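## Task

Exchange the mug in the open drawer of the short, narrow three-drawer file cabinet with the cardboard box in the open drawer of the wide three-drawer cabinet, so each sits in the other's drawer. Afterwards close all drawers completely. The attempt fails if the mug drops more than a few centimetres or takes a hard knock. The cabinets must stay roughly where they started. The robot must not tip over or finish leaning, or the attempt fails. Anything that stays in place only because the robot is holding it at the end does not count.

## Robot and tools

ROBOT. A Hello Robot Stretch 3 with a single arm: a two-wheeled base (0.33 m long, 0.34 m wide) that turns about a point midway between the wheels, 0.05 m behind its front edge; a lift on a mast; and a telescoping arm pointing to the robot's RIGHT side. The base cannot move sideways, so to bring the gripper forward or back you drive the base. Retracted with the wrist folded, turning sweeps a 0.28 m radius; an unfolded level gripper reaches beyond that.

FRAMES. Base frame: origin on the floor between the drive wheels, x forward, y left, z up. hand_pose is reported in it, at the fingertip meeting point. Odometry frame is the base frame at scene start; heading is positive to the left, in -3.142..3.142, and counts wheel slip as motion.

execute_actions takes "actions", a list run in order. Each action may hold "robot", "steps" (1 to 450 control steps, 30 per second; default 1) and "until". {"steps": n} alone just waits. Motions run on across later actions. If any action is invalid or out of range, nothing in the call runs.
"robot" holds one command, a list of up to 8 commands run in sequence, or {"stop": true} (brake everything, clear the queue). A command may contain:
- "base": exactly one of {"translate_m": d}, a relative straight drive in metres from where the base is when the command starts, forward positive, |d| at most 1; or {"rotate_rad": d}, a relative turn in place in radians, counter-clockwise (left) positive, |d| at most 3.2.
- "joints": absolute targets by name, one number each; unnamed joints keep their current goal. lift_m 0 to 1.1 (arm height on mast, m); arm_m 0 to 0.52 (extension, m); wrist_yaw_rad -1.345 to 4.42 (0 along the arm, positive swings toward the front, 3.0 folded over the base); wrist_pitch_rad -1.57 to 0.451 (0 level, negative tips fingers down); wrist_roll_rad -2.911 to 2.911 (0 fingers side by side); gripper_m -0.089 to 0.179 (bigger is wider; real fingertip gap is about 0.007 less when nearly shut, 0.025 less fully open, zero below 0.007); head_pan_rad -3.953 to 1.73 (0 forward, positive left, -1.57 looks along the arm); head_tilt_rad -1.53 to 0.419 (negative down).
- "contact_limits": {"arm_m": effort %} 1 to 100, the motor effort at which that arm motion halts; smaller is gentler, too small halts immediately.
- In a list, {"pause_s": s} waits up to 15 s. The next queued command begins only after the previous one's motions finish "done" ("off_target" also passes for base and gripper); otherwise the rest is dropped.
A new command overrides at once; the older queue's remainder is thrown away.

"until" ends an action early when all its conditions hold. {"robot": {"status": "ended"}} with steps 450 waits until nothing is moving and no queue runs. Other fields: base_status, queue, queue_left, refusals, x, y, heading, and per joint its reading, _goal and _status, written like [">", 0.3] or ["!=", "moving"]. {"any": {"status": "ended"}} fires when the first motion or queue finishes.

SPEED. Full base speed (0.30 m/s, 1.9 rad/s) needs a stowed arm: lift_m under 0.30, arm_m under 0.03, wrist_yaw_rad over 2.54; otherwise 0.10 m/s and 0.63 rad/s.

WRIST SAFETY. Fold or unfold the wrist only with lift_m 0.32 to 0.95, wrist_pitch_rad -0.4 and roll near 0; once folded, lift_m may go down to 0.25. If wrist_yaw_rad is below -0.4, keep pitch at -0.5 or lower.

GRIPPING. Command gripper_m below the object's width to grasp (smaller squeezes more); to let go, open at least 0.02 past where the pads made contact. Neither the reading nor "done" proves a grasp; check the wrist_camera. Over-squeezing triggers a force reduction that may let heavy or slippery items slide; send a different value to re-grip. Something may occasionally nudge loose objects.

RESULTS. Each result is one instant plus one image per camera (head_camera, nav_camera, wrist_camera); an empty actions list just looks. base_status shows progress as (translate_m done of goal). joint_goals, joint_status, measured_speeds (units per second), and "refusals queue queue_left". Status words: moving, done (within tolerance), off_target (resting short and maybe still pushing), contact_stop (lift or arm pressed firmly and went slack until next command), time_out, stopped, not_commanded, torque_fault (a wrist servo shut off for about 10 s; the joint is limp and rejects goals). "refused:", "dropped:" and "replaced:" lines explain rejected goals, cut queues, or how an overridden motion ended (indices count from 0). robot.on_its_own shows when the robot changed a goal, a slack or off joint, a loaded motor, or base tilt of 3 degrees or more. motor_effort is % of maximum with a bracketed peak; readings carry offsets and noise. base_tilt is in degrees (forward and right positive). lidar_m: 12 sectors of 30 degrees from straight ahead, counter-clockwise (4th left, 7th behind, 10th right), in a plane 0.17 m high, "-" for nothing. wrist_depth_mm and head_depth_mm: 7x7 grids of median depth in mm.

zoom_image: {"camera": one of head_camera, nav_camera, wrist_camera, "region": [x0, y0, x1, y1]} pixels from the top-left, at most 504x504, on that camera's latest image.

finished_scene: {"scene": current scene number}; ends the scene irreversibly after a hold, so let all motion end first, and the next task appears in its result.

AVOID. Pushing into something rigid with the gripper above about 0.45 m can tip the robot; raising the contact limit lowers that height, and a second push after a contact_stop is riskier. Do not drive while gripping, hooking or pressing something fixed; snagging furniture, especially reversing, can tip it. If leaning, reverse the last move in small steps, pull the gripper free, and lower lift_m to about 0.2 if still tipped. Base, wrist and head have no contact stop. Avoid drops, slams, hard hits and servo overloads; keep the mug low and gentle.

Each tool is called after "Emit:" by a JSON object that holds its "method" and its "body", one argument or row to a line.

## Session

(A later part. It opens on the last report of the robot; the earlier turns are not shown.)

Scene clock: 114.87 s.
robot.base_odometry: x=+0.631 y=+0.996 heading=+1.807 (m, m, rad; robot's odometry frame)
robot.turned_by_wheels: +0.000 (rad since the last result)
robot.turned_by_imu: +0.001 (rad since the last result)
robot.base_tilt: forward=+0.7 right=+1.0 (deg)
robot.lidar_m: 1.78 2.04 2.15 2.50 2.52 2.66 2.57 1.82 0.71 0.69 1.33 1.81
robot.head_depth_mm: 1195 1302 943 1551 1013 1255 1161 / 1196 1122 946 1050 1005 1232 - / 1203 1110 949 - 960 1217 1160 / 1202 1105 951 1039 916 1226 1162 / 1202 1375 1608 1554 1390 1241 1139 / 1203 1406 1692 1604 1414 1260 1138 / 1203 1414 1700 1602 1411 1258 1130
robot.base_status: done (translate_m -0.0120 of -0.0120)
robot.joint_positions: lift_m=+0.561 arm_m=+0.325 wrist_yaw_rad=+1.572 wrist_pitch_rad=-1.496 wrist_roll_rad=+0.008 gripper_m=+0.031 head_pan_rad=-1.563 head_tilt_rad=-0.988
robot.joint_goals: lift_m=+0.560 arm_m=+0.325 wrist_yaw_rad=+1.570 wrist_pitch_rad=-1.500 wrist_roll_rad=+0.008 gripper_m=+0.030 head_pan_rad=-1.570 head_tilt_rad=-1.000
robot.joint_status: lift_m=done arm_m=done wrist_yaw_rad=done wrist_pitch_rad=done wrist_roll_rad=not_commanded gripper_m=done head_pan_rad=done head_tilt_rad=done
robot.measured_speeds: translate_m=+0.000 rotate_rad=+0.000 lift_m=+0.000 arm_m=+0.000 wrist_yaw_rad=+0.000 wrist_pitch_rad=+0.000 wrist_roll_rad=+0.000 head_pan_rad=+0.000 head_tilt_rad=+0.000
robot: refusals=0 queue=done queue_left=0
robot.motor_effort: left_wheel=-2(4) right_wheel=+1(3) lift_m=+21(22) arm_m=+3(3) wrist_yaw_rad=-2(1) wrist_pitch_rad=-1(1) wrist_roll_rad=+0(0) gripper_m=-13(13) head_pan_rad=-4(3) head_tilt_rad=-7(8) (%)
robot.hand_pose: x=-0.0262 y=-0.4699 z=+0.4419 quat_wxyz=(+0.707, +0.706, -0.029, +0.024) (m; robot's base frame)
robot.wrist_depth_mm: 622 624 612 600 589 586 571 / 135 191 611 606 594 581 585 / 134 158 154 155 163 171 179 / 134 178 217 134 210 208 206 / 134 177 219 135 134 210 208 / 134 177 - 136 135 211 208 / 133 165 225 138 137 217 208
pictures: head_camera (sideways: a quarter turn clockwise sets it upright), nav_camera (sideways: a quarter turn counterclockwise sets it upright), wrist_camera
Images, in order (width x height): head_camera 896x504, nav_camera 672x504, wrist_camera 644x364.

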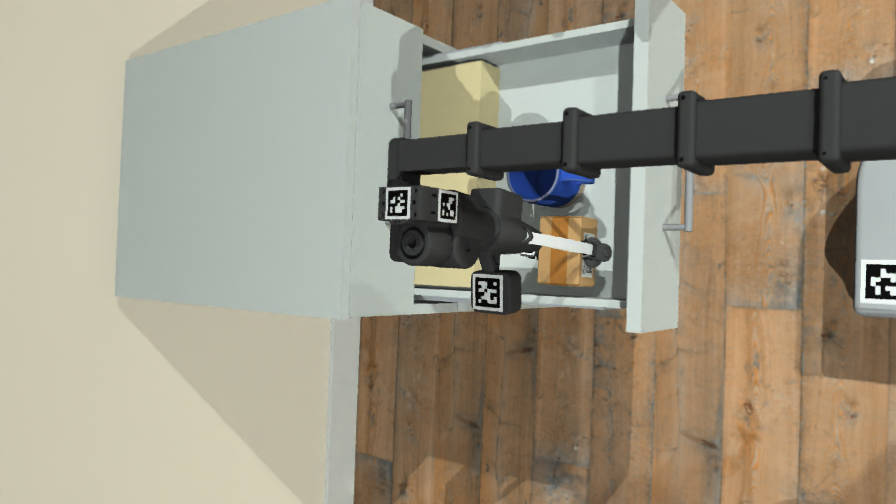

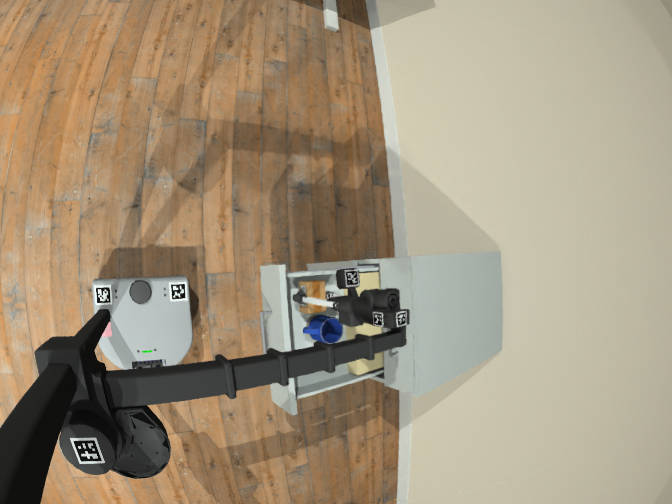

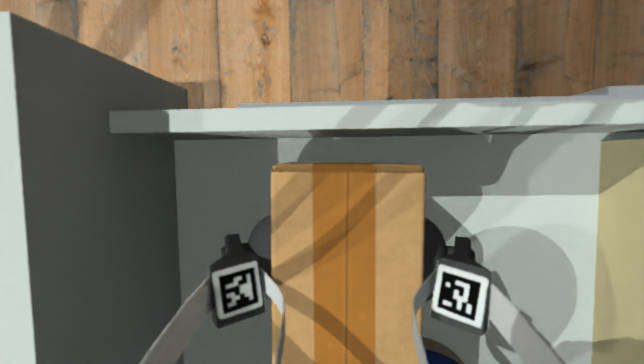

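Emit:
{"method": "execute_actions", "body": {
  "actions": [
    {"robot":[{"joints":{"arm_m":0.31}},{"joints":{"lift_m":0.534}}],"steps":450,"until":{"robot":{"status":"ended"}}},
    {"robot":[{"joints":{"gripper_m":0.09}},{"joints":{"lift_m":0.68}},{"base":{"translate_m":-0.09},"joints":{"arm_m":0.39,"wrist_yaw_rad":0,"gripper_m":0.14}}],"steps":450,"until":{"robot":{"status":"ended"}}}
  ]
}}

Scene clock: 125.93 s.
robot.base_odometry: x=+0.652 y=+0.908 heading=+1.807 (m, m, rad; robot's odometry frame)
robot.turned_by_wheels: +0.000 (rad since the last result)
robot.turned_by_imu: +0.003 (rad since the last result)
robot.base_tilt: forward=+0.6 right=+0.9 (deg)
robot.lidar_m: 1.87 2.12 2.29 2.49 2.52 2.56 2.48 1.81 0.71 0.69 1.33 1.82
robot.head_depth_mm: 1192 1391 1673 1646 1446 1286 1168 / 1198 1169 955 1613 - - - / 1202 1125 - 1059 992 1216 1167 / 1203 1105 948 1053 959 1211 1162 / 1207 1098 944 1048 942 1221 1142 / 1211 1402 1600 1578 1393 1239 1133 / 1208 1408 1707 1604 1408 1252 1129
robot.base_status: done (translate_m -0.0900 of -0.0900)
robot.joint_positions: lift_m=+0.679 arm_m=+0.390 wrist_yaw_rad=+0.003 wrist_pitch_rad=-1.496 wrist_roll_rad=+0.008 gripper_m=+0.140 head_pan_rad=-1.563 head_tilt_rad=-0.988
robot.joint_goals: lift_m=+0.680 arm_m=+0.390 wrist_yaw_rad=+0.000 wrist_pitch_rad=-1.500 wrist_roll_rad=+0.008 gripper_m=+0.140 head_pan_rad=-1.570 head_tilt_rad=-1.000
robot.joint_status: lift_m=done arm_m=done wrist_yaw_rad=done wrist_pitch_rad=done wrist_roll_rad=not_commanded gripper_m=done head_pan_rad=done head_tilt_rad=done
robot.measured_speeds: translate_m=+0.000 rotate_rad=+0.000 lift_m=+0.000 arm_m=+0.000 wrist_yaw_rad=+0.000 wrist_pitch_rad=+0.000 wrist_roll_rad=+0.000 head_pan_rad=+0.000 head_tilt_rad=+0.000
robot: refusals=0 queue=done queue_left=0
robot.motor_effort: left_wheel=-1(4) right_wheel=+1(2) lift_m=+51(54) arm_m=+3(4) wrist_yaw_rad=-4(4) wrist_pitch_rad=-1(1) wrist_roll_rad=+0(0) gripper_m=+0(79) head_pan_rad=-4(4) head_tilt_rad=-7(7) (%)
robot.hand_pose: x=-0.0216 y=-0.5298 z=+0.5608 quat_wxyz=(+0.517, +0.480, -0.519, -0.483) (m; robot's base frame)
robot.wrist_depth_mm: 752 307 280 274 269 268 267 / 745 727 282 277 275 270 267 / 761 737 337 329 326 321 299 / 761 759 341 335 332 327 300 / 765 772 341 332 327 331 299 / 789 779 296 302 337 333 290 / 791 796 350 344 344 338 319
pictures: head_camera (sideways: a quarter turn clockwise sets it upright), nav_camera (sideways: a quarter turn counterclockwise sets it upright), wrist_camera
Images, in order (width x height): head_camera 896x504, nav_camera 672x504, wrist_camera 644x364.

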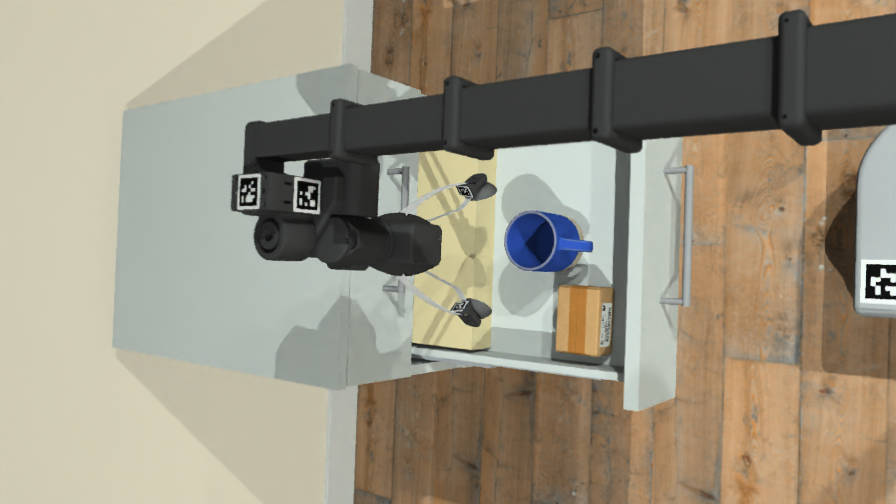

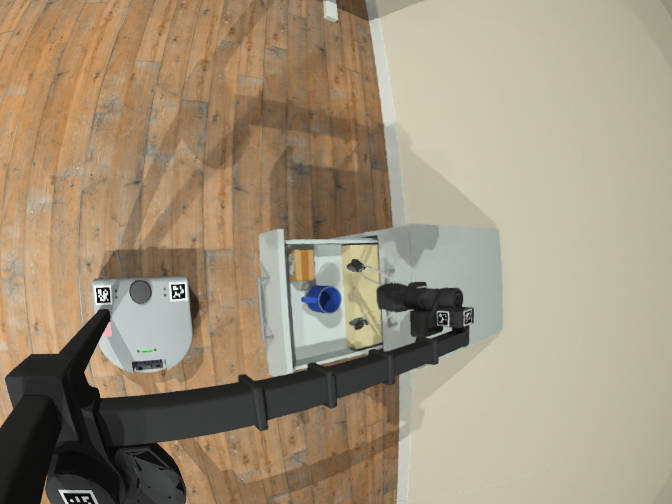

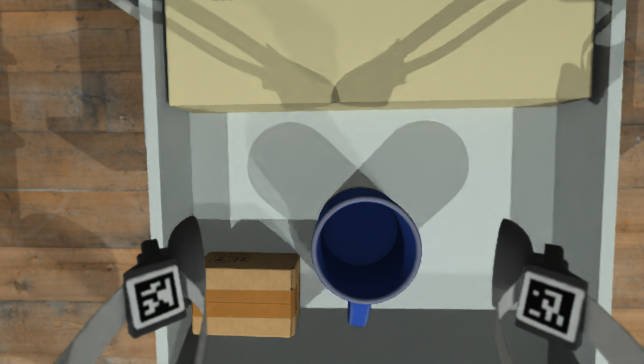

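Emit:
{"method": "execute_actions", "body": {
  "actions": [
    {"robot":[{"base":{"translate_m":-0.016},"joints":{"arm_m":0.365,"wrist_yaw_rad":-0.35,"lift_m":0.63}}],"steps":450,"until":{"robot":{"status":"ended"}}}
  ]
}}

Scene clock: 132.00 s.
robot.base_odometry: x=+0.655 y=+0.892 heading=+1.807 (m, m, rad; robot's odometry frame)
robot.turned_by_wheels: +0.000 (rad since the last result)
robot.turned_by_imu: +0.001 (rad since the last result)
robot.base_tilt: forward=+0.7 right=+0.9 (deg)
robot.lidar_m: 1.89 2.12 2.31 2.49 2.52 2.55 2.46 1.82 0.71 0.69 1.33 1.82
robot.head_depth_mm: 1196 1389 1669 1651 1441 1280 1159 / 1195 1226 961 1605 1459 - - / 1198 1112 980 1055 972 1231 1166 / 1209 1105 951 1054 962 1208 1157 / 1208 1100 945 1055 945 1224 1141 / 1203 1375 1561 1554 1366 1226 1132 / 1207 1412 1688 1606 1411 1251 1130
robot.base_status: done (translate_m -0.0160 of -0.0160)
robot.joint_positions: lift_m=+0.631 arm_m=+0.365 wrist_yaw_rad=-0.347 wrist_pitch_rad=-1.496 wrist_roll_rad=+0.008 gripper_m=+0.140 head_pan_rad=-1.563 head_tilt_rad=-0.988
robot.joint_goals: lift_m=+0.630 arm_m=+0.365 wrist_yaw_rad=-0.350 wrist_pitch_rad=-1.500 wrist_roll_rad=+0.008 gripper_m=+0.140 head_pan_rad=-1.570 head_tilt_rad=-1.000
robot.joint_status: lift_m=done arm_m=done wrist_yaw_rad=done wrist_pitch_rad=done wrist_roll_rad=not_commanded gripper_m=done head_pan_rad=done head_tilt_rad=done
robot.measured_speeds: translate_m=+0.000 rotate_rad=+0.000 lift_m=+0.000 arm_m=+0.000 wrist_yaw_rad=+0.000 wrist_pitch_rad=+0.000 wrist_roll_rad=+0.000 head_pan_rad=+0.000 head_tilt_rad=+0.000
robot: refusals=0 queue=done queue_left=0
robot.motor_effort: left_wheel=-2(5) right_wheel=+1(3) lift_m=+20(52) arm_m=-3(2) wrist_yaw_rad=-4(4) wrist_pitch_rad=-1(1) wrist_roll_rad=+0(0) gripper_m=+0(0) head_pan_rad=-4(3) head_tilt_rad=-8(7) (%)
robot.hand_pose: x=-0.0200 y=-0.5056 z=+0.5119 quat_wxyz=(+0.425, +0.382, -0.595, -0.565) (m; robot's base frame)
robot.wrist_depth_mm: 236 232 229 226 254 267 229 / 236 235 233 281 276 273 233 / 240 252 286 284 278 274 238 / 489 294 287 278 279 280 251 / 725 272 290 280 281 282 270 / 744 239 265 242 287 284 276 / 747 250 245 293 289 285 245
pictures: head_camera (sideways: a quarter turn clockwise sets it upright), nav_camera (sideways: a quarter turn counterclockwise sets it upright), wrist_camera
Images, in order (width x height): head_camera 896x504, nav_camera 672x504, wrist_camera 644x364.

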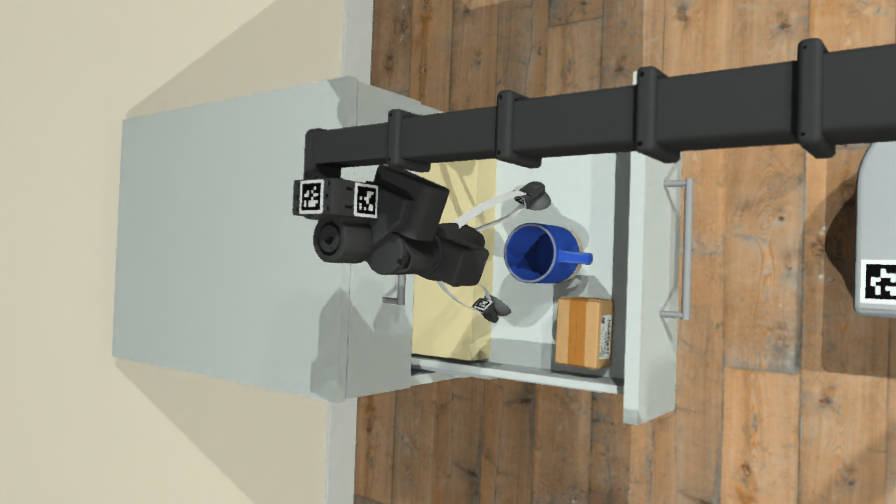

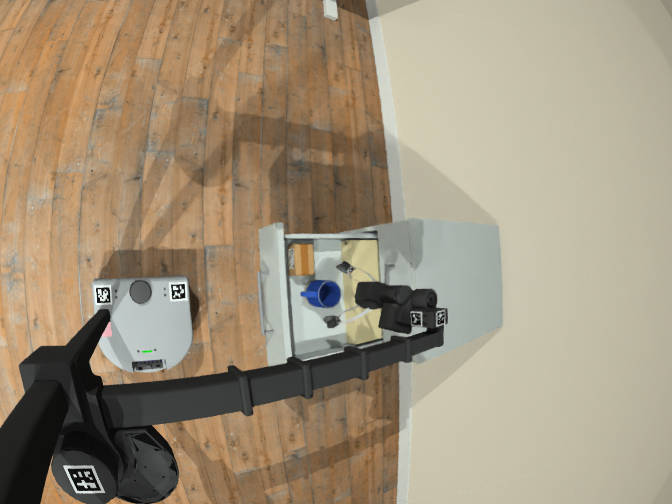

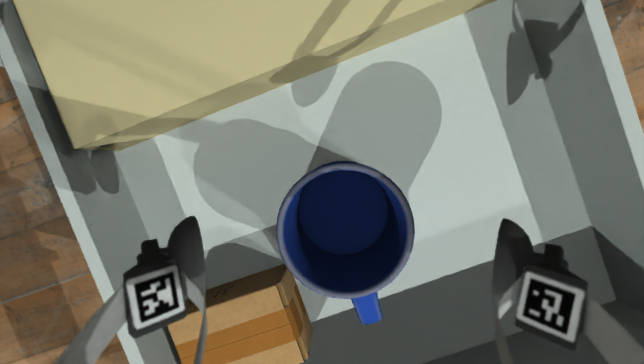

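Emit:
{"method": "execute_actions", "body": {
  "actions": [
    {"robot":[{"joints":{"lift_m":0.556}},{"joints":{"gripper_m":0.045}}],"steps":450,"until":{"robot":{"status":"ended"}}},
    {"steps":15}
  ]
}}

Scene clock: 138.87 s.
robot.base_odometry: x=+0.655 y=+0.892 heading=+1.807 (m, m, rad; robot's odometry frame)
robot.turned_by_wheels: +0.000 (rad since the last result)
robot.turned_by_imu: +0.001 (rad since the last result)
robot.base_tilt: forward=+0.6 right=+0.9 (deg)
robot.lidar_m: 1.88 2.12 2.30 2.49 2.52 2.55 2.46 1.82 0.71 0.69 1.33 1.82
robot.head_depth_mm: 1190 1393 1667 1649 1442 1291 1152 / 1198 1222 947 1548 1442 1240 - / 1197 1112 953 - 981 1216 1168 / 1201 1106 946 - 961 1214 1156 / 1206 1105 943 1052 944 1226 1140 / 1202 1378 1560 1549 1363 1227 1140 / 1211 1406 1702 1600 1407 1253 1133
robot.base_status: done (translate_m -0.0160 of -0.0160)
robot.joint_positions: lift_m=+0.557 arm_m=+0.365 wrist_yaw_rad=-0.347 wrist_pitch_rad=-1.497 wrist_roll_rad=+0.008 gripper_m=+0.046 head_pan_rad=-1.563 head_tilt_rad=-0.988
robot.joint_goals: lift_m=+0.556 arm_m=+0.365 wrist_yaw_rad=-0.350 wrist_pitch_rad=-1.500 wrist_roll_rad=+0.008 gripper_m=+0.045 head_pan_rad=-1.570 head_tilt_rad=-1.000
robot.joint_status: lift_m=done arm_m=done wrist_yaw_rad=done wrist_pitch_rad=done wrist_roll_rad=not_commanded gripper_m=done head_pan_rad=done head_tilt_rad=done
robot.measured_speeds: translate_m=+0.000 rotate_rad=+0.000 lift_m=+0.000 arm_m=+0.000 wrist_yaw_rad=+0.000 wrist_pitch_rad=+0.000 wrist_roll_rad=+0.000 head_pan_rad=+0.000 head_tilt_rad=+0.000
robot: refusals=0 queue=done queue_left=0
robot.motor_effort: left_wheel=-1(1) right_wheel=+0(1) lift_m=+19(20) arm_m=-3(3) wrist_yaw_rad=-3(4) wrist_pitch_rad=+0(1) wrist_roll_rad=+0(0) gripper_m=-19(93) head_pan_rad=-3(4) head_tilt_rad=-7(7) (%)
robot.hand_pose: x=-0.0198 y=-0.5053 z=+0.4379 quat_wxyz=(+0.425, +0.382, -0.595, -0.566) (m; robot's base frame)
robot.wrist_depth_mm: 160 159 157 189 202 199 197 / 162 167 208 206 203 201 199 / 198 214 211 208 206 203 201 / 219 216 213 203 206 205 202 / 211 220 214 204 191 208 205 / 200 222 137 195 162 - 207 / 190 210 176 144 137 212 209
pictures: head_camera (sideways: a quarter turn clockwise sets it upright), nav_camera (sideways: a quarter turn counterclockwise sets it upright), wrist_camera
Images, in order (width x height): head_camera 896x504, nav_camera 672x504, wrist_camera 644x364.

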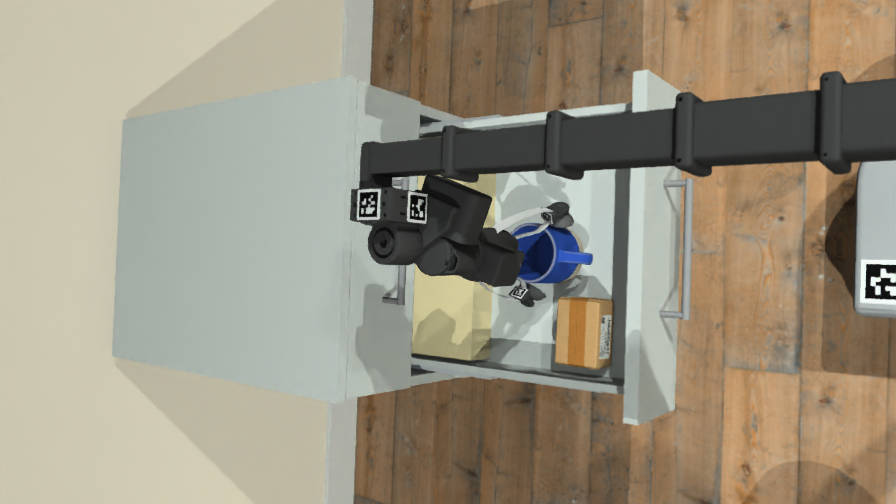

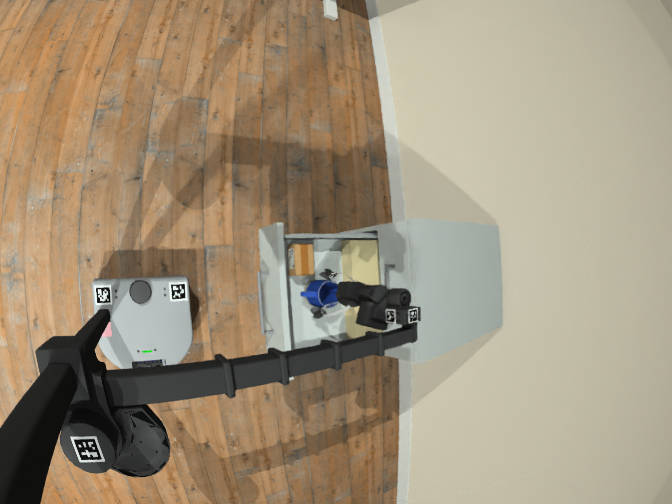

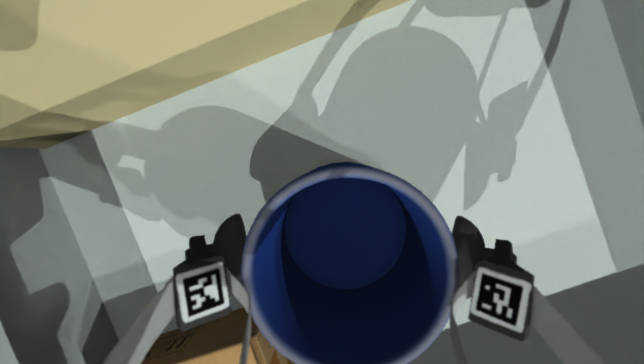

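Small test lift.

Emit:
{"method": "execute_actions", "body": {
  "actions": [
    {"robot":{"joints":{"lift_m":0.575}},"steps":450,"until":{"robot":{"status":"ended"}}},
    {"steps":30}
  ]
}}

Emit:
{"method": "execute_actions", "body": {
  "actions": []
}}

Scene clock: 147.97 s.
robot.base_odometry: x=+0.655 y=+0.892 heading=+1.807 (m, m, rad; robot's odometry frame)
robot.turned_by_wheels: +0.000 (rad since the last result)
robot.turned_by_imu: +0.001 (rad since the last result)
robot.base_tilt: forward=+0.6 right=+0.9 (deg)
robot.lidar_m: 1.88 2.12 2.31 2.50 2.51 2.55 2.46 1.82 0.71 0.69 1.33 1.82
robot.head_depth_mm: 1193 1396 1671 1644 1432 1279 1158 / 1200 1226 947 1544 1441 1260 - / 1198 1114 959 1045 983 1219 1166 / 1200 1107 949 - 956 1216 1162 / 1205 1096 943 1056 947 1224 1139 / 1204 1377 1560 1545 1368 1227 1129 / 1208 1410 1697 1600 1406 1256 1128
robot.base_status: done (translate_m -0.0160 of -0.0160)
robot.joint_positions: lift_m=+0.574 arm_m=+0.365 wrist_yaw_rad=-0.347 wrist_pitch_rad=-1.499 wrist_roll_rad=+0.008 gripper_m=+0.046 head_pan_rad=-1.563 head_tilt_rad=-0.988
robot.joint_goals: lift_m=+0.575 arm_m=+0.365 wrist_yaw_rad=-0.350 wrist_pitch_rad=-1.500 wrist_roll_rad=+0.008 gripper_m=+0.045 head_pan_rad=-1.570 head_tilt_rad=-1.000
robot.joint_status: lift_m=done arm_m=done wrist_yaw_rad=done wrist_pitch_rad=done wrist_roll_rad=not_commanded gripper_m=done head_pan_rad=done head_tilt_rad=done
robot.measured_speeds: translate_m=+0.000 rotate_rad=+0.000 lift_m=+0.000 arm_m=+0.000 wrist_yaw_rad=+0.000 wrist_pitch_rad=+0.000 wrist_roll_rad=+0.000 head_pan_rad=+0.000 head_tilt_rad=+0.000
robot: refusals=0 queue=done queue_left=0
robot.motor_effort: left_wheel=-2(2) right_wheel=+0(1) lift_m=+54(56) arm_m=-3(4) wrist_yaw_rad=-3(4) wrist_pitch_rad=+0(1) wrist_roll_rad=+0(0) gripper_m=-17(19) head_pan_rad=-4(4) head_tilt_rad=-7(7) (%)
robot.hand_pose: x=-0.0197 y=-0.5048 z=+0.4557 quat_wxyz=(+0.424, +0.383, -0.594, -0.566) (m; robot's base frame)
robot.wrist_depth_mm: 178 175 172 191 217 215 204 / 181 178 219 222 219 217 215 / 201 230 229 226 223 220 215 / 223 234 230 206 223 222 219 / 210 236 233 208 202 225 222 / 200 238 139 190 164 - 225 / 195 214 186 147 149 231 227
pictures: head_camera (sideways: a quarter turn clockwise sets it upright), nav_camera (sideways: a quarter turn counterclockwise sets it upright), wrist_camera
Images, in order (width x height): head_camera 896x504, nav_camera 672x504, wrist_camera 644x364.

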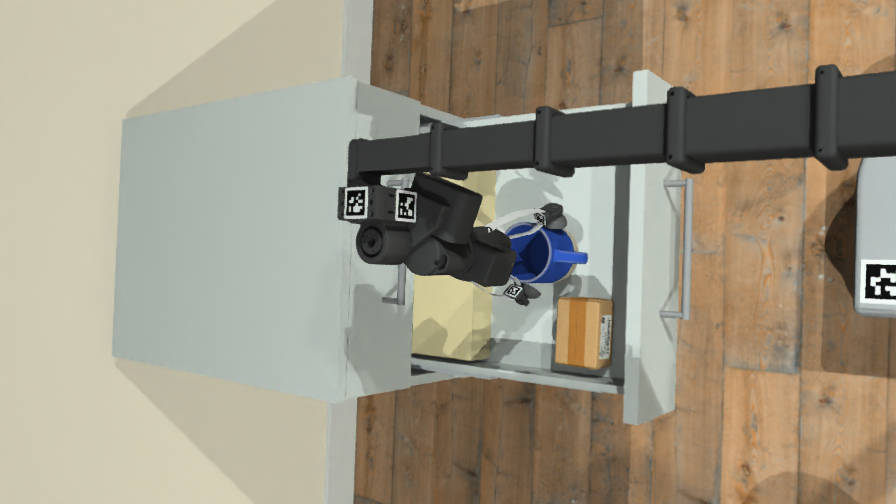

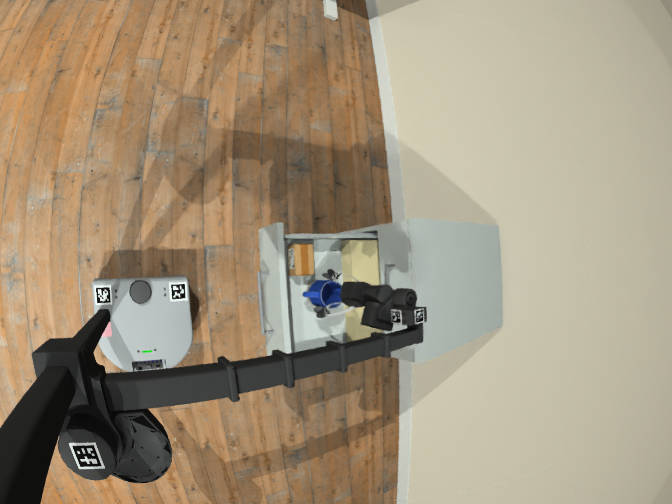

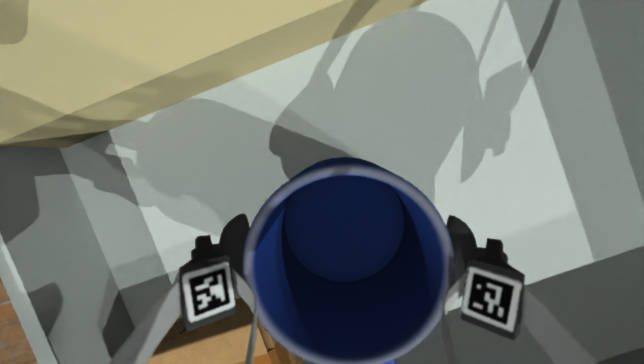

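Scene clock: 147.97 s.
robot.base_odometry: x=+0.655 y=+0.892 heading=+1.807 (m, m, rad; robot's odometry frame)
robot.turned_by_wheels: +0.000 (rad since the last result)
robot.turned_by_imu: +0.001 (rad since the last result)
robot.base_tilt: forward=+0.6 right=+0.9 (deg)
robot.lidar_m: 1.88 2.12 2.31 2.50 2.51 2.55 2.46 1.82 0.71 0.69 1.33 1.82
robot.head_depth_mm: 1193 1396 1671 1644 1432 1279 1158 / 1200 1226 947 1544 1441 1260 - / 1198 1114 959 1045 983 1219 1166 / 1200 1107 949 - 956 1216 1162 / 1205 1096 943 1056 947 1224 1139 / 1204 1377 1560 1545 1368 1227 1129 / 1208 1410 1697 1600 1406 1256 1128
robot.base_status: done (translate_m -0.0160 of -0.0160)
robot.joint_positions: lift_m=+0.574 arm_m=+0.365 wrist_yaw_rad=-0.347 wrist_pitch_rad=-1.499 wrist_roll_rad=+0.008 gripper_m=+0.046 head_pan_rad=-1.563 head_tilt_rad=-0.988
robot.joint_goals: lift_m=+0.575 arm_m=+0.365 wrist_yaw_rad=-0.350 wrist_pitch_rad=-1.500 wrist_roll_rad=+0.008 gripper_m=+0.045 head_pan_rad=-1.570 head_tilt_rad=-1.000
robot.joint_status: lift_m=done arm_m=done wrist_yaw_rad=done wrist_pitch_rad=done wrist_roll_rad=not_commanded gripper_m=done head_pan_rad=done head_tilt_rad=done
robot.measured_speeds: translate_m=+0.000 rotate_rad=+0.000 lift_m=+0.000 arm_m=+0.000 wrist_yaw_rad=+0.000 wrist_pitch_rad=+0.000 wrist_roll_rad=+0.000 head_pan_rad=+0.000 head_tilt_rad=+0.000
robot: refusals=0 queue=done queue_left=0
robot.motor_effort: left_wheel=-2(2) right_wheel=+0(1) lift_m=+54(56) arm_m=-3(4) wrist_yaw_rad=-3(4) wrist_pitch_rad=+0(1) wrist_roll_rad=+0(0) gripper_m=-17(19) head_pan_rad=-4(4) head_tilt_rad=-7(7) (%)
robot.hand_pose: x=-0.0197 y=-0.5048 z=+0.4557 quat_wxyz=(+0.424, +0.383, -0.594, -0.566) (m; robot's base frame)
robot.wrist_depth_mm: 178 175 172 191 217 215 204 / 181 178 219 222 219 217 215 / 201 230 229 226 223 220 215 / 223 234 230 206 223 222 219 / 210 236 233 208 202 225 222 / 200 238 139 190 164 - 225 / 195 214 186 147 149 231 227
pictures: head_camera (sideways: a quarter turn clockwise sets it upright), nav_camera (sideways: a quarter turn counterclockwise sets it upright), wrist_camera
Images, in order (width x height): head_camera 896x504, nav_camera 672x504, wrist_camera 644x364.

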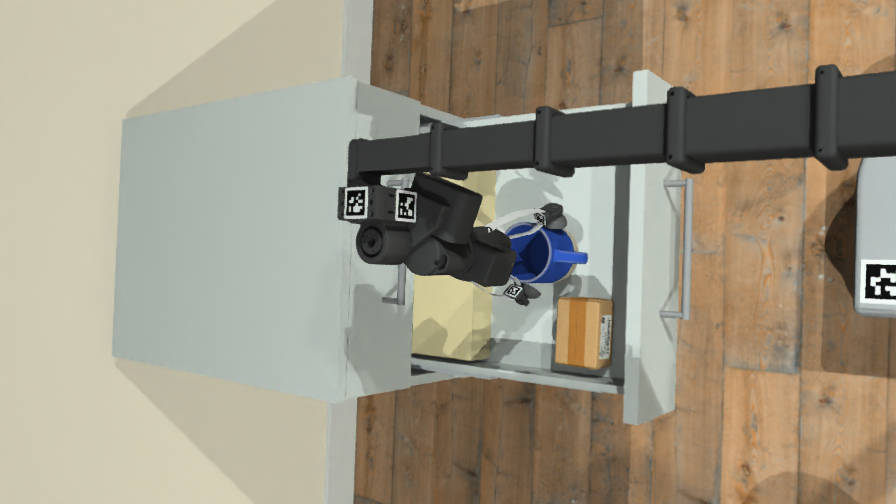

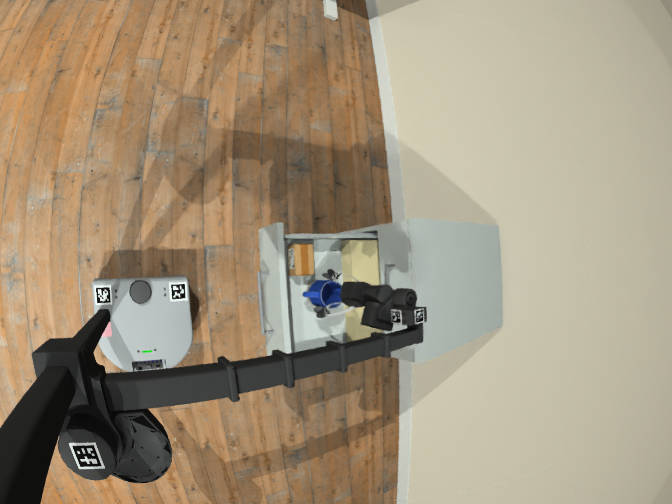

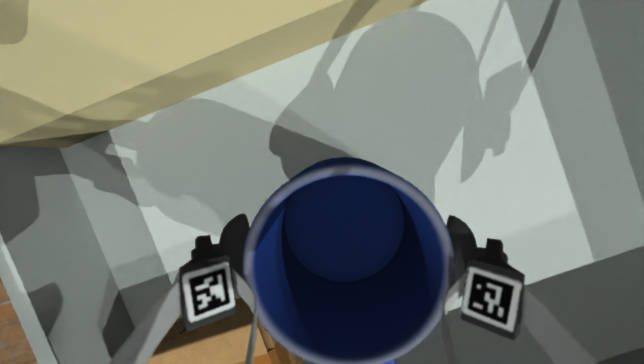

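Emit:
{"method": "execute_actions", "body": {
  "actions": [
    {"robot":{"joints":{"lift_m":0.59}},"steps":450,"until":{"robot":{"status":"ended"}}}
  ]
}}

Scene clock: 152.23 s.
robot.base_odometry: x=+0.655 y=+0.892 heading=+1.807 (m, m, rad; robot's odometry frame)
robot.turned_by_wheels: +0.000 (rad since the last result)
robot.turned_by_imu: +0.001 (rad since the last result)
robot.base_tilt: forward=+0.7 right=+0.9 (deg)
robot.lidar_m: 1.88 2.12 2.31 2.49 2.52 2.54 2.46 1.82 0.71 0.69 1.33 1.82
robot.head_depth_mm: 1195 1395 1668 1639 1446 1289 1156 / 1198 1225 955 1588 1449 - - / 1200 1113 957 1050 976 1219 1166 / 1200 1108 949 - 952 1215 1164 / 1199 1099 943 1053 944 1224 1142 / 1203 1373 1557 1555 1361 1226 1137 / 1208 1417 1703 1590 1413 1253 1133
robot.base_status: done (translate_m -0.0160 of -0.0160)
robot.joint_positions: lift_m=+0.589 arm_m=+0.365 wrist_yaw_rad=-0.347 wrist_pitch_rad=-1.499 wrist_roll_rad=+0.008 gripper_m=+0.046 head_pan_rad=-1.563 head_tilt_rad=-0.988
robot.joint_goals: lift_m=+0.590 arm_m=+0.365 wrist_yaw_rad=-0.350 wrist_pitch_rad=-1.500 wrist_roll_rad=+0.008 gripper_m=+0.045 head_pan_rad=-1.570 head_tilt_rad=-1.000
robot.joint_status: lift_m=done arm_m=done wrist_yaw_rad=done wrist_pitch_rad=done wrist_roll_rad=not_commanded gripper_m=done head_pan_rad=done head_tilt_rad=done
robot.measured_speeds: translate_m=+0.000 rotate_rad=+0.000 lift_m=+0.000 arm_m=+0.000 wrist_yaw_rad=+0.000 wrist_pitch_rad=+0.000 wrist_roll_rad=+0.000 head_pan_rad=+0.000 head_tilt_rad=+0.000
robot: refusals=0 queue=done queue_left=0
robot.motor_effort: left_wheel=-2(2) right_wheel=+1(1) lift_m=+54(56) arm_m=-3(3) wrist_yaw_rad=-3(3) wrist_pitch_rad=+0(0) wrist_roll_rad=+0(0) gripper_m=-17(17) head_pan_rad=-4(4) head_tilt_rad=-7(7) (%)
robot.hand_pose: x=-0.0197 y=-0.5048 z=+0.4707 quat_wxyz=(+0.424, +0.383, -0.594, -0.566) (m; robot's base frame)
robot.wrist_depth_mm: 193 191 188 191 232 230 203 / 195 192 220 237 235 232 218 / 197 245 244 241 236 235 231 / 225 249 245 205 239 237 234 / 211 251 250 209 202 239 238 / 207 253 138 190 163 - 240 / 697 214 202 146 149 247 242
pictures: head_camera (sideways: a quarter turn clockwise sets it upright), nav_camera (sideways: a quarter turn counterclockwise sets it upright), wrist_camera
Images, in order (width x height): head_camera 896x504, nav_camera 672x504, wrist_camera 644x364.

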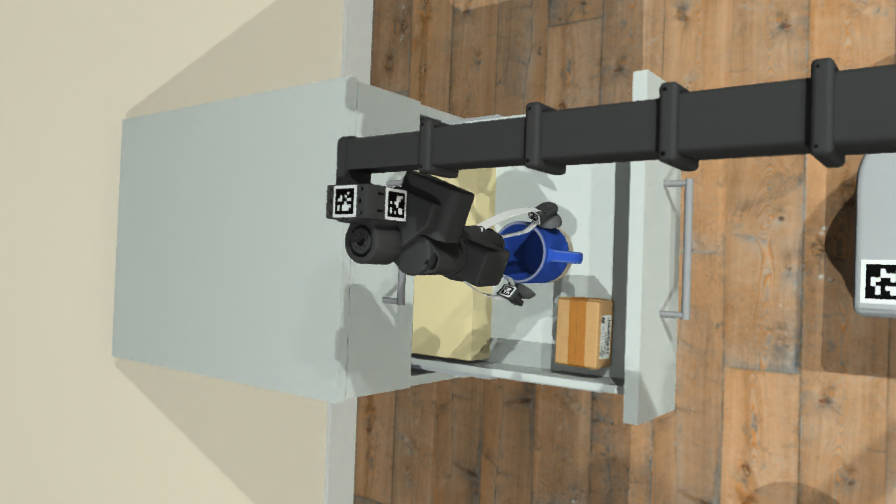

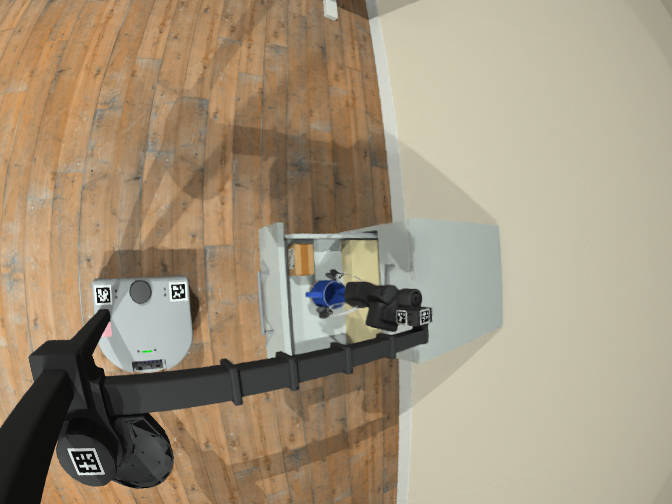

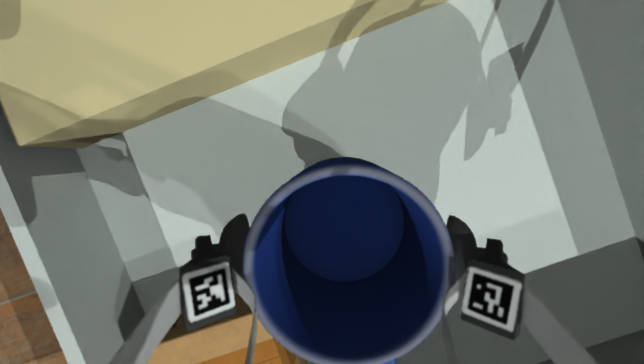

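Emit:
{"method": "execute_actions", "body": {
  "actions": [
    {"robot":[{"joints":{"lift_m":0.72}},{"base":{"rotate_rad":2.369},"joints":{"arm_m":0.08,"wrist_yaw_rad":0,"lift_m":0.9}},{"base":{"translate_m":1.0}},{"base":{"translate_m":0.679}},{"base":{"rotate_rad":0.772}},{"joints":{"arm_m":0.49}}],"steps":450,"until":{"robot":{"status":"ended"}}},
    {"steps":450,"until":{"robot":{"status":"ended"}}},
    {"steps":450,"until":{"robot":{"status":"ended"}}}
  ]
}}

Scene clock: 190.63 s.
robot.base_odometry: x=-0.203 y=-0.551 heading=-1.336 (m, m, rad; robot's odometry frame)
robot.turned_by_wheels: +3.141 (rad since the last result)
robot.turned_by_imu: +3.141 (rad since the last result)
robot.base_tilt: forward=+0.8 right=+0.9 (deg)
robot.lidar_m: 1.23 1.29 1.77 2.46 2.55 3.20 2.84 1.87 0.87 0.83 0.86 1.27
robot.head_depth_mm: 737 - - 824 1015 1269 1157 / 800 916 1122 857 1014 1280 1153 / - 908 1136 825 1018 1279 1163 / 768 917 782 828 1354 1269 1161 / 767 896 1126 827 1350 1267 1140 / 771 899 1127 801 1344 1260 1135 / 770 902 1130 831 1331 1257 1130
robot.base_status: done (rotate_rad +0.7719 of +0.7720)
robot.joint_positions: lift_m=+0.899 arm_m=+0.490 wrist_yaw_rad=-0.001 wrist_pitch_rad=-1.499 wrist_roll_rad=+0.008 gripper_m=+0.046 head_pan_rad=-1.563 head_tilt_rad=-0.988
robot.joint_goals: lift_m=+0.900 arm_m=+0.490 wrist_yaw_rad=+0.000 wrist_pitch_rad=-1.500 wrist_roll_rad=+0.008 gripper_m=+0.045 head_pan_rad=-1.570 head_tilt_rad=-1.000
robot.joint_status: lift_m=done arm_m=done wrist_yaw_rad=done wrist_pitch_rad=done wrist_roll_rad=not_commanded gripper_m=done head_pan_rad=done head_tilt_rad=done
robot.measured_speeds: translate_m=+0.000 rotate_rad=+0.000 lift_m=+0.000 arm_m=+0.000 wrist_yaw_rad=+0.000 wrist_pitch_rad=+0.000 wrist_roll_rad=+0.000 head_pan_rad=+0.000 head_tilt_rad=+0.000
robot: refusals=0 queue=done queue_left=0
robot.motor_effort: left_wheel=-1(5) right_wheel=+2(6) lift_m=+54(55) arm_m=+3(5) wrist_yaw_rad=+1(5) wrist_pitch_rad=+0(0) wrist_roll_rad=+0(0) gripper_m=-17(16) head_pan_rad=-4(4) head_tilt_rad=-8(7) (%)
robot.hand_pose: x=-0.0216 y=-0.6290 z=+0.7807 quat_wxyz=(+0.515, +0.479, -0.520, -0.484) (m; robot's base frame)
robot.wrist_depth_mm: 491 506 511 533 536 528 444 / 579 572 562 555 549 543 444 / 571 573 557 561 545 542 451 / 591 579 574 205 558 550 455 / 597 596 577 206 201 564 450 / 456 453 139 189 163 - 406 / 322 319 296 146 148 286 297
pictures: head_camera (sideways: a quarter turn clockwise sets it upright), nav_camera (sideways: a quarter turn counterclockwise sets it upright), wrist_camera
Images, in order (width x height): head_camera 896x504, nav_camera 672x504, wrist_camera 644x364.

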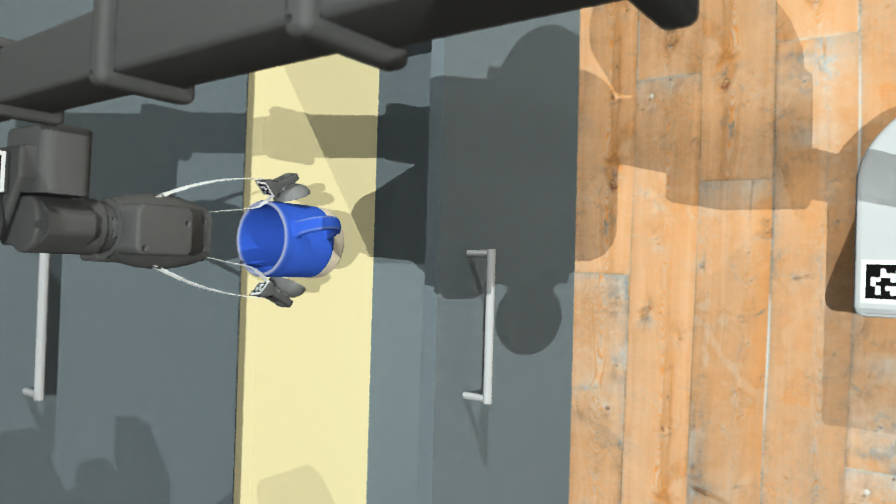

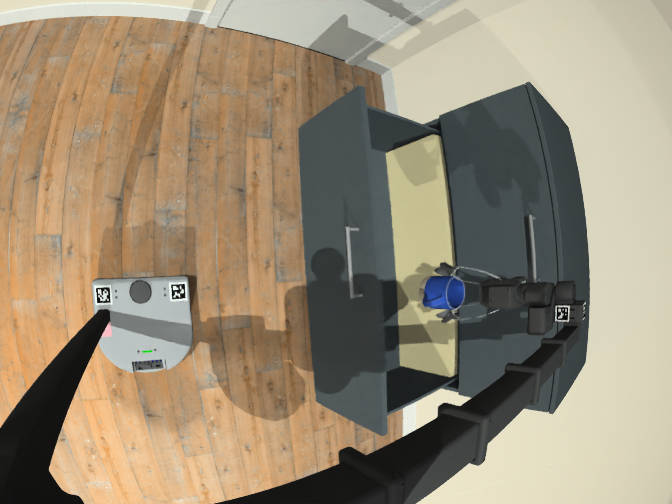

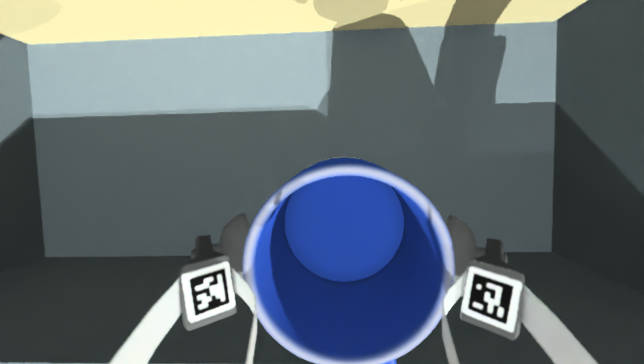

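Emit:
{"method": "execute_actions", "body": {
  "actions": [
    {"robot":{"joints":{"lift_m":0.575}},"steps":450,"until":{"robot":{"status":"ended"}}}
  ]
}}

Scene clock: 197.13 s.
robot.base_odometry: x=-0.203 y=-0.551 heading=-1.336 (m, m, rad; robot's odometry frame)
robot.turned_by_wheels: +0.000 (rad since the last result)
robot.turned_by_imu: +0.002 (rad since the last result)
robot.base_tilt: forward=+0.7 right=+0.9 (deg)
robot.lidar_m: 1.23 1.29 1.77 2.46 2.55 3.19 2.84 1.87 0.87 0.84 0.87 1.27
robot.head_depth_mm: 767 895 1058 859 1020 1281 1161 / 766 893 1120 859 1013 1294 - / 768 900 - 828 1019 1266 1164 / 769 897 1082 798 1354 1267 1163 / 769 896 1122 829 1347 1263 1142 / 769 899 1127 800 1345 1258 1135 / 771 899 1122 829 1336 1256 1127
robot.base_status: done (rotate_rad +0.7719 of +0.7720)
robot.joint_positions: lift_m=+0.575 arm_m=+0.490 wrist_yaw_rad=-0.001 wrist_pitch_rad=-1.499 wrist_roll_rad=+0.008 gripper_m=+0.046 head_pan_rad=-1.563 head_tilt_rad=-0.988
robot.joint_goals: lift_m=+0.575 arm_m=+0.490 wrist_yaw_rad=+0.000 wrist_pitch_rad=-1.500 wrist_roll_rad=+0.008 gripper_m=+0.045 head_pan_rad=-1.570 head_tilt_rad=-1.000
robot.joint_status: lift_m=done arm_m=done wrist_yaw_rad=done wrist_pitch_rad=done wrist_roll_rad=not_commanded gripper_m=done head_pan_rad=done head_tilt_rad=done
robot.measured_speeds: translate_m=+0.000 rotate_rad=+0.000 lift_m=+0.000 arm_m=+0.000 wrist_yaw_rad=+0.000 wrist_pitch_rad=+0.000 wrist_roll_rad=+0.000 head_pan_rad=+0.000 head_tilt_rad=+0.000
robot: refusals=0 queue=done queue_left=0
robot.motor_effort: left_wheel=-2(2) right_wheel=+2(1) lift_m=+23(55) arm_m=+3(3) wrist_yaw_rad=+1(1) wrist_pitch_rad=+0(0) wrist_roll_rad=+0(0) gripper_m=-17(17) head_pan_rad=-3(4) head_tilt_rad=-7(7) (%)
robot.hand_pose: x=-0.0216 y=-0.6290 z=+0.4569 quat_wxyz=(+0.515, +0.479, -0.520, -0.484) (m; robot's base frame)
robot.wrist_depth_mm: 232 231 227 226 223 222 217 / 236 233 231 227 225 223 220 / 237 237 234 231 227 225 223 / 241 238 236 206 231 228 222 / 245 242 237 209 201 231 227 / 248 244 139 191 164 - 229 / 250 249 245 147 149 235 232
pictures: head_camera (sideways: a quarter turn clockwise sets it upright), nav_camera (sideways: a quarter turn counterclockwise sets it upright), wrist_camera
Images, in order (width x height): head_camera 896x504, nav_camera 672x504, wrist_camera 644x364.

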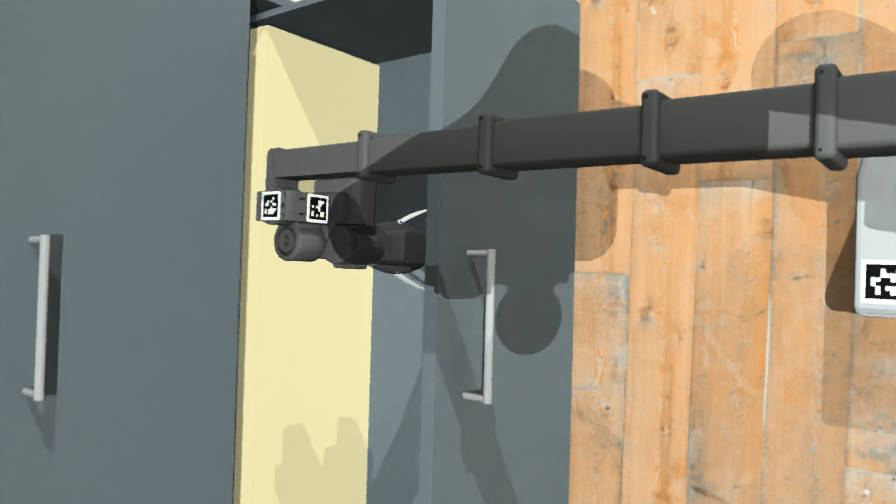

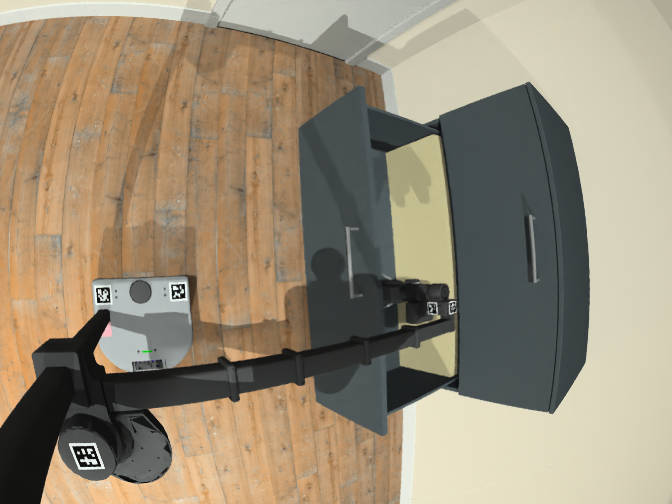

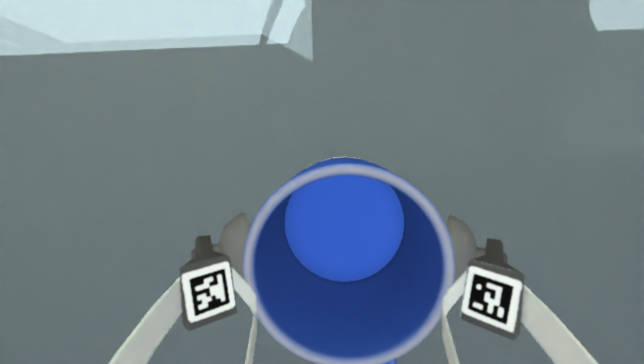

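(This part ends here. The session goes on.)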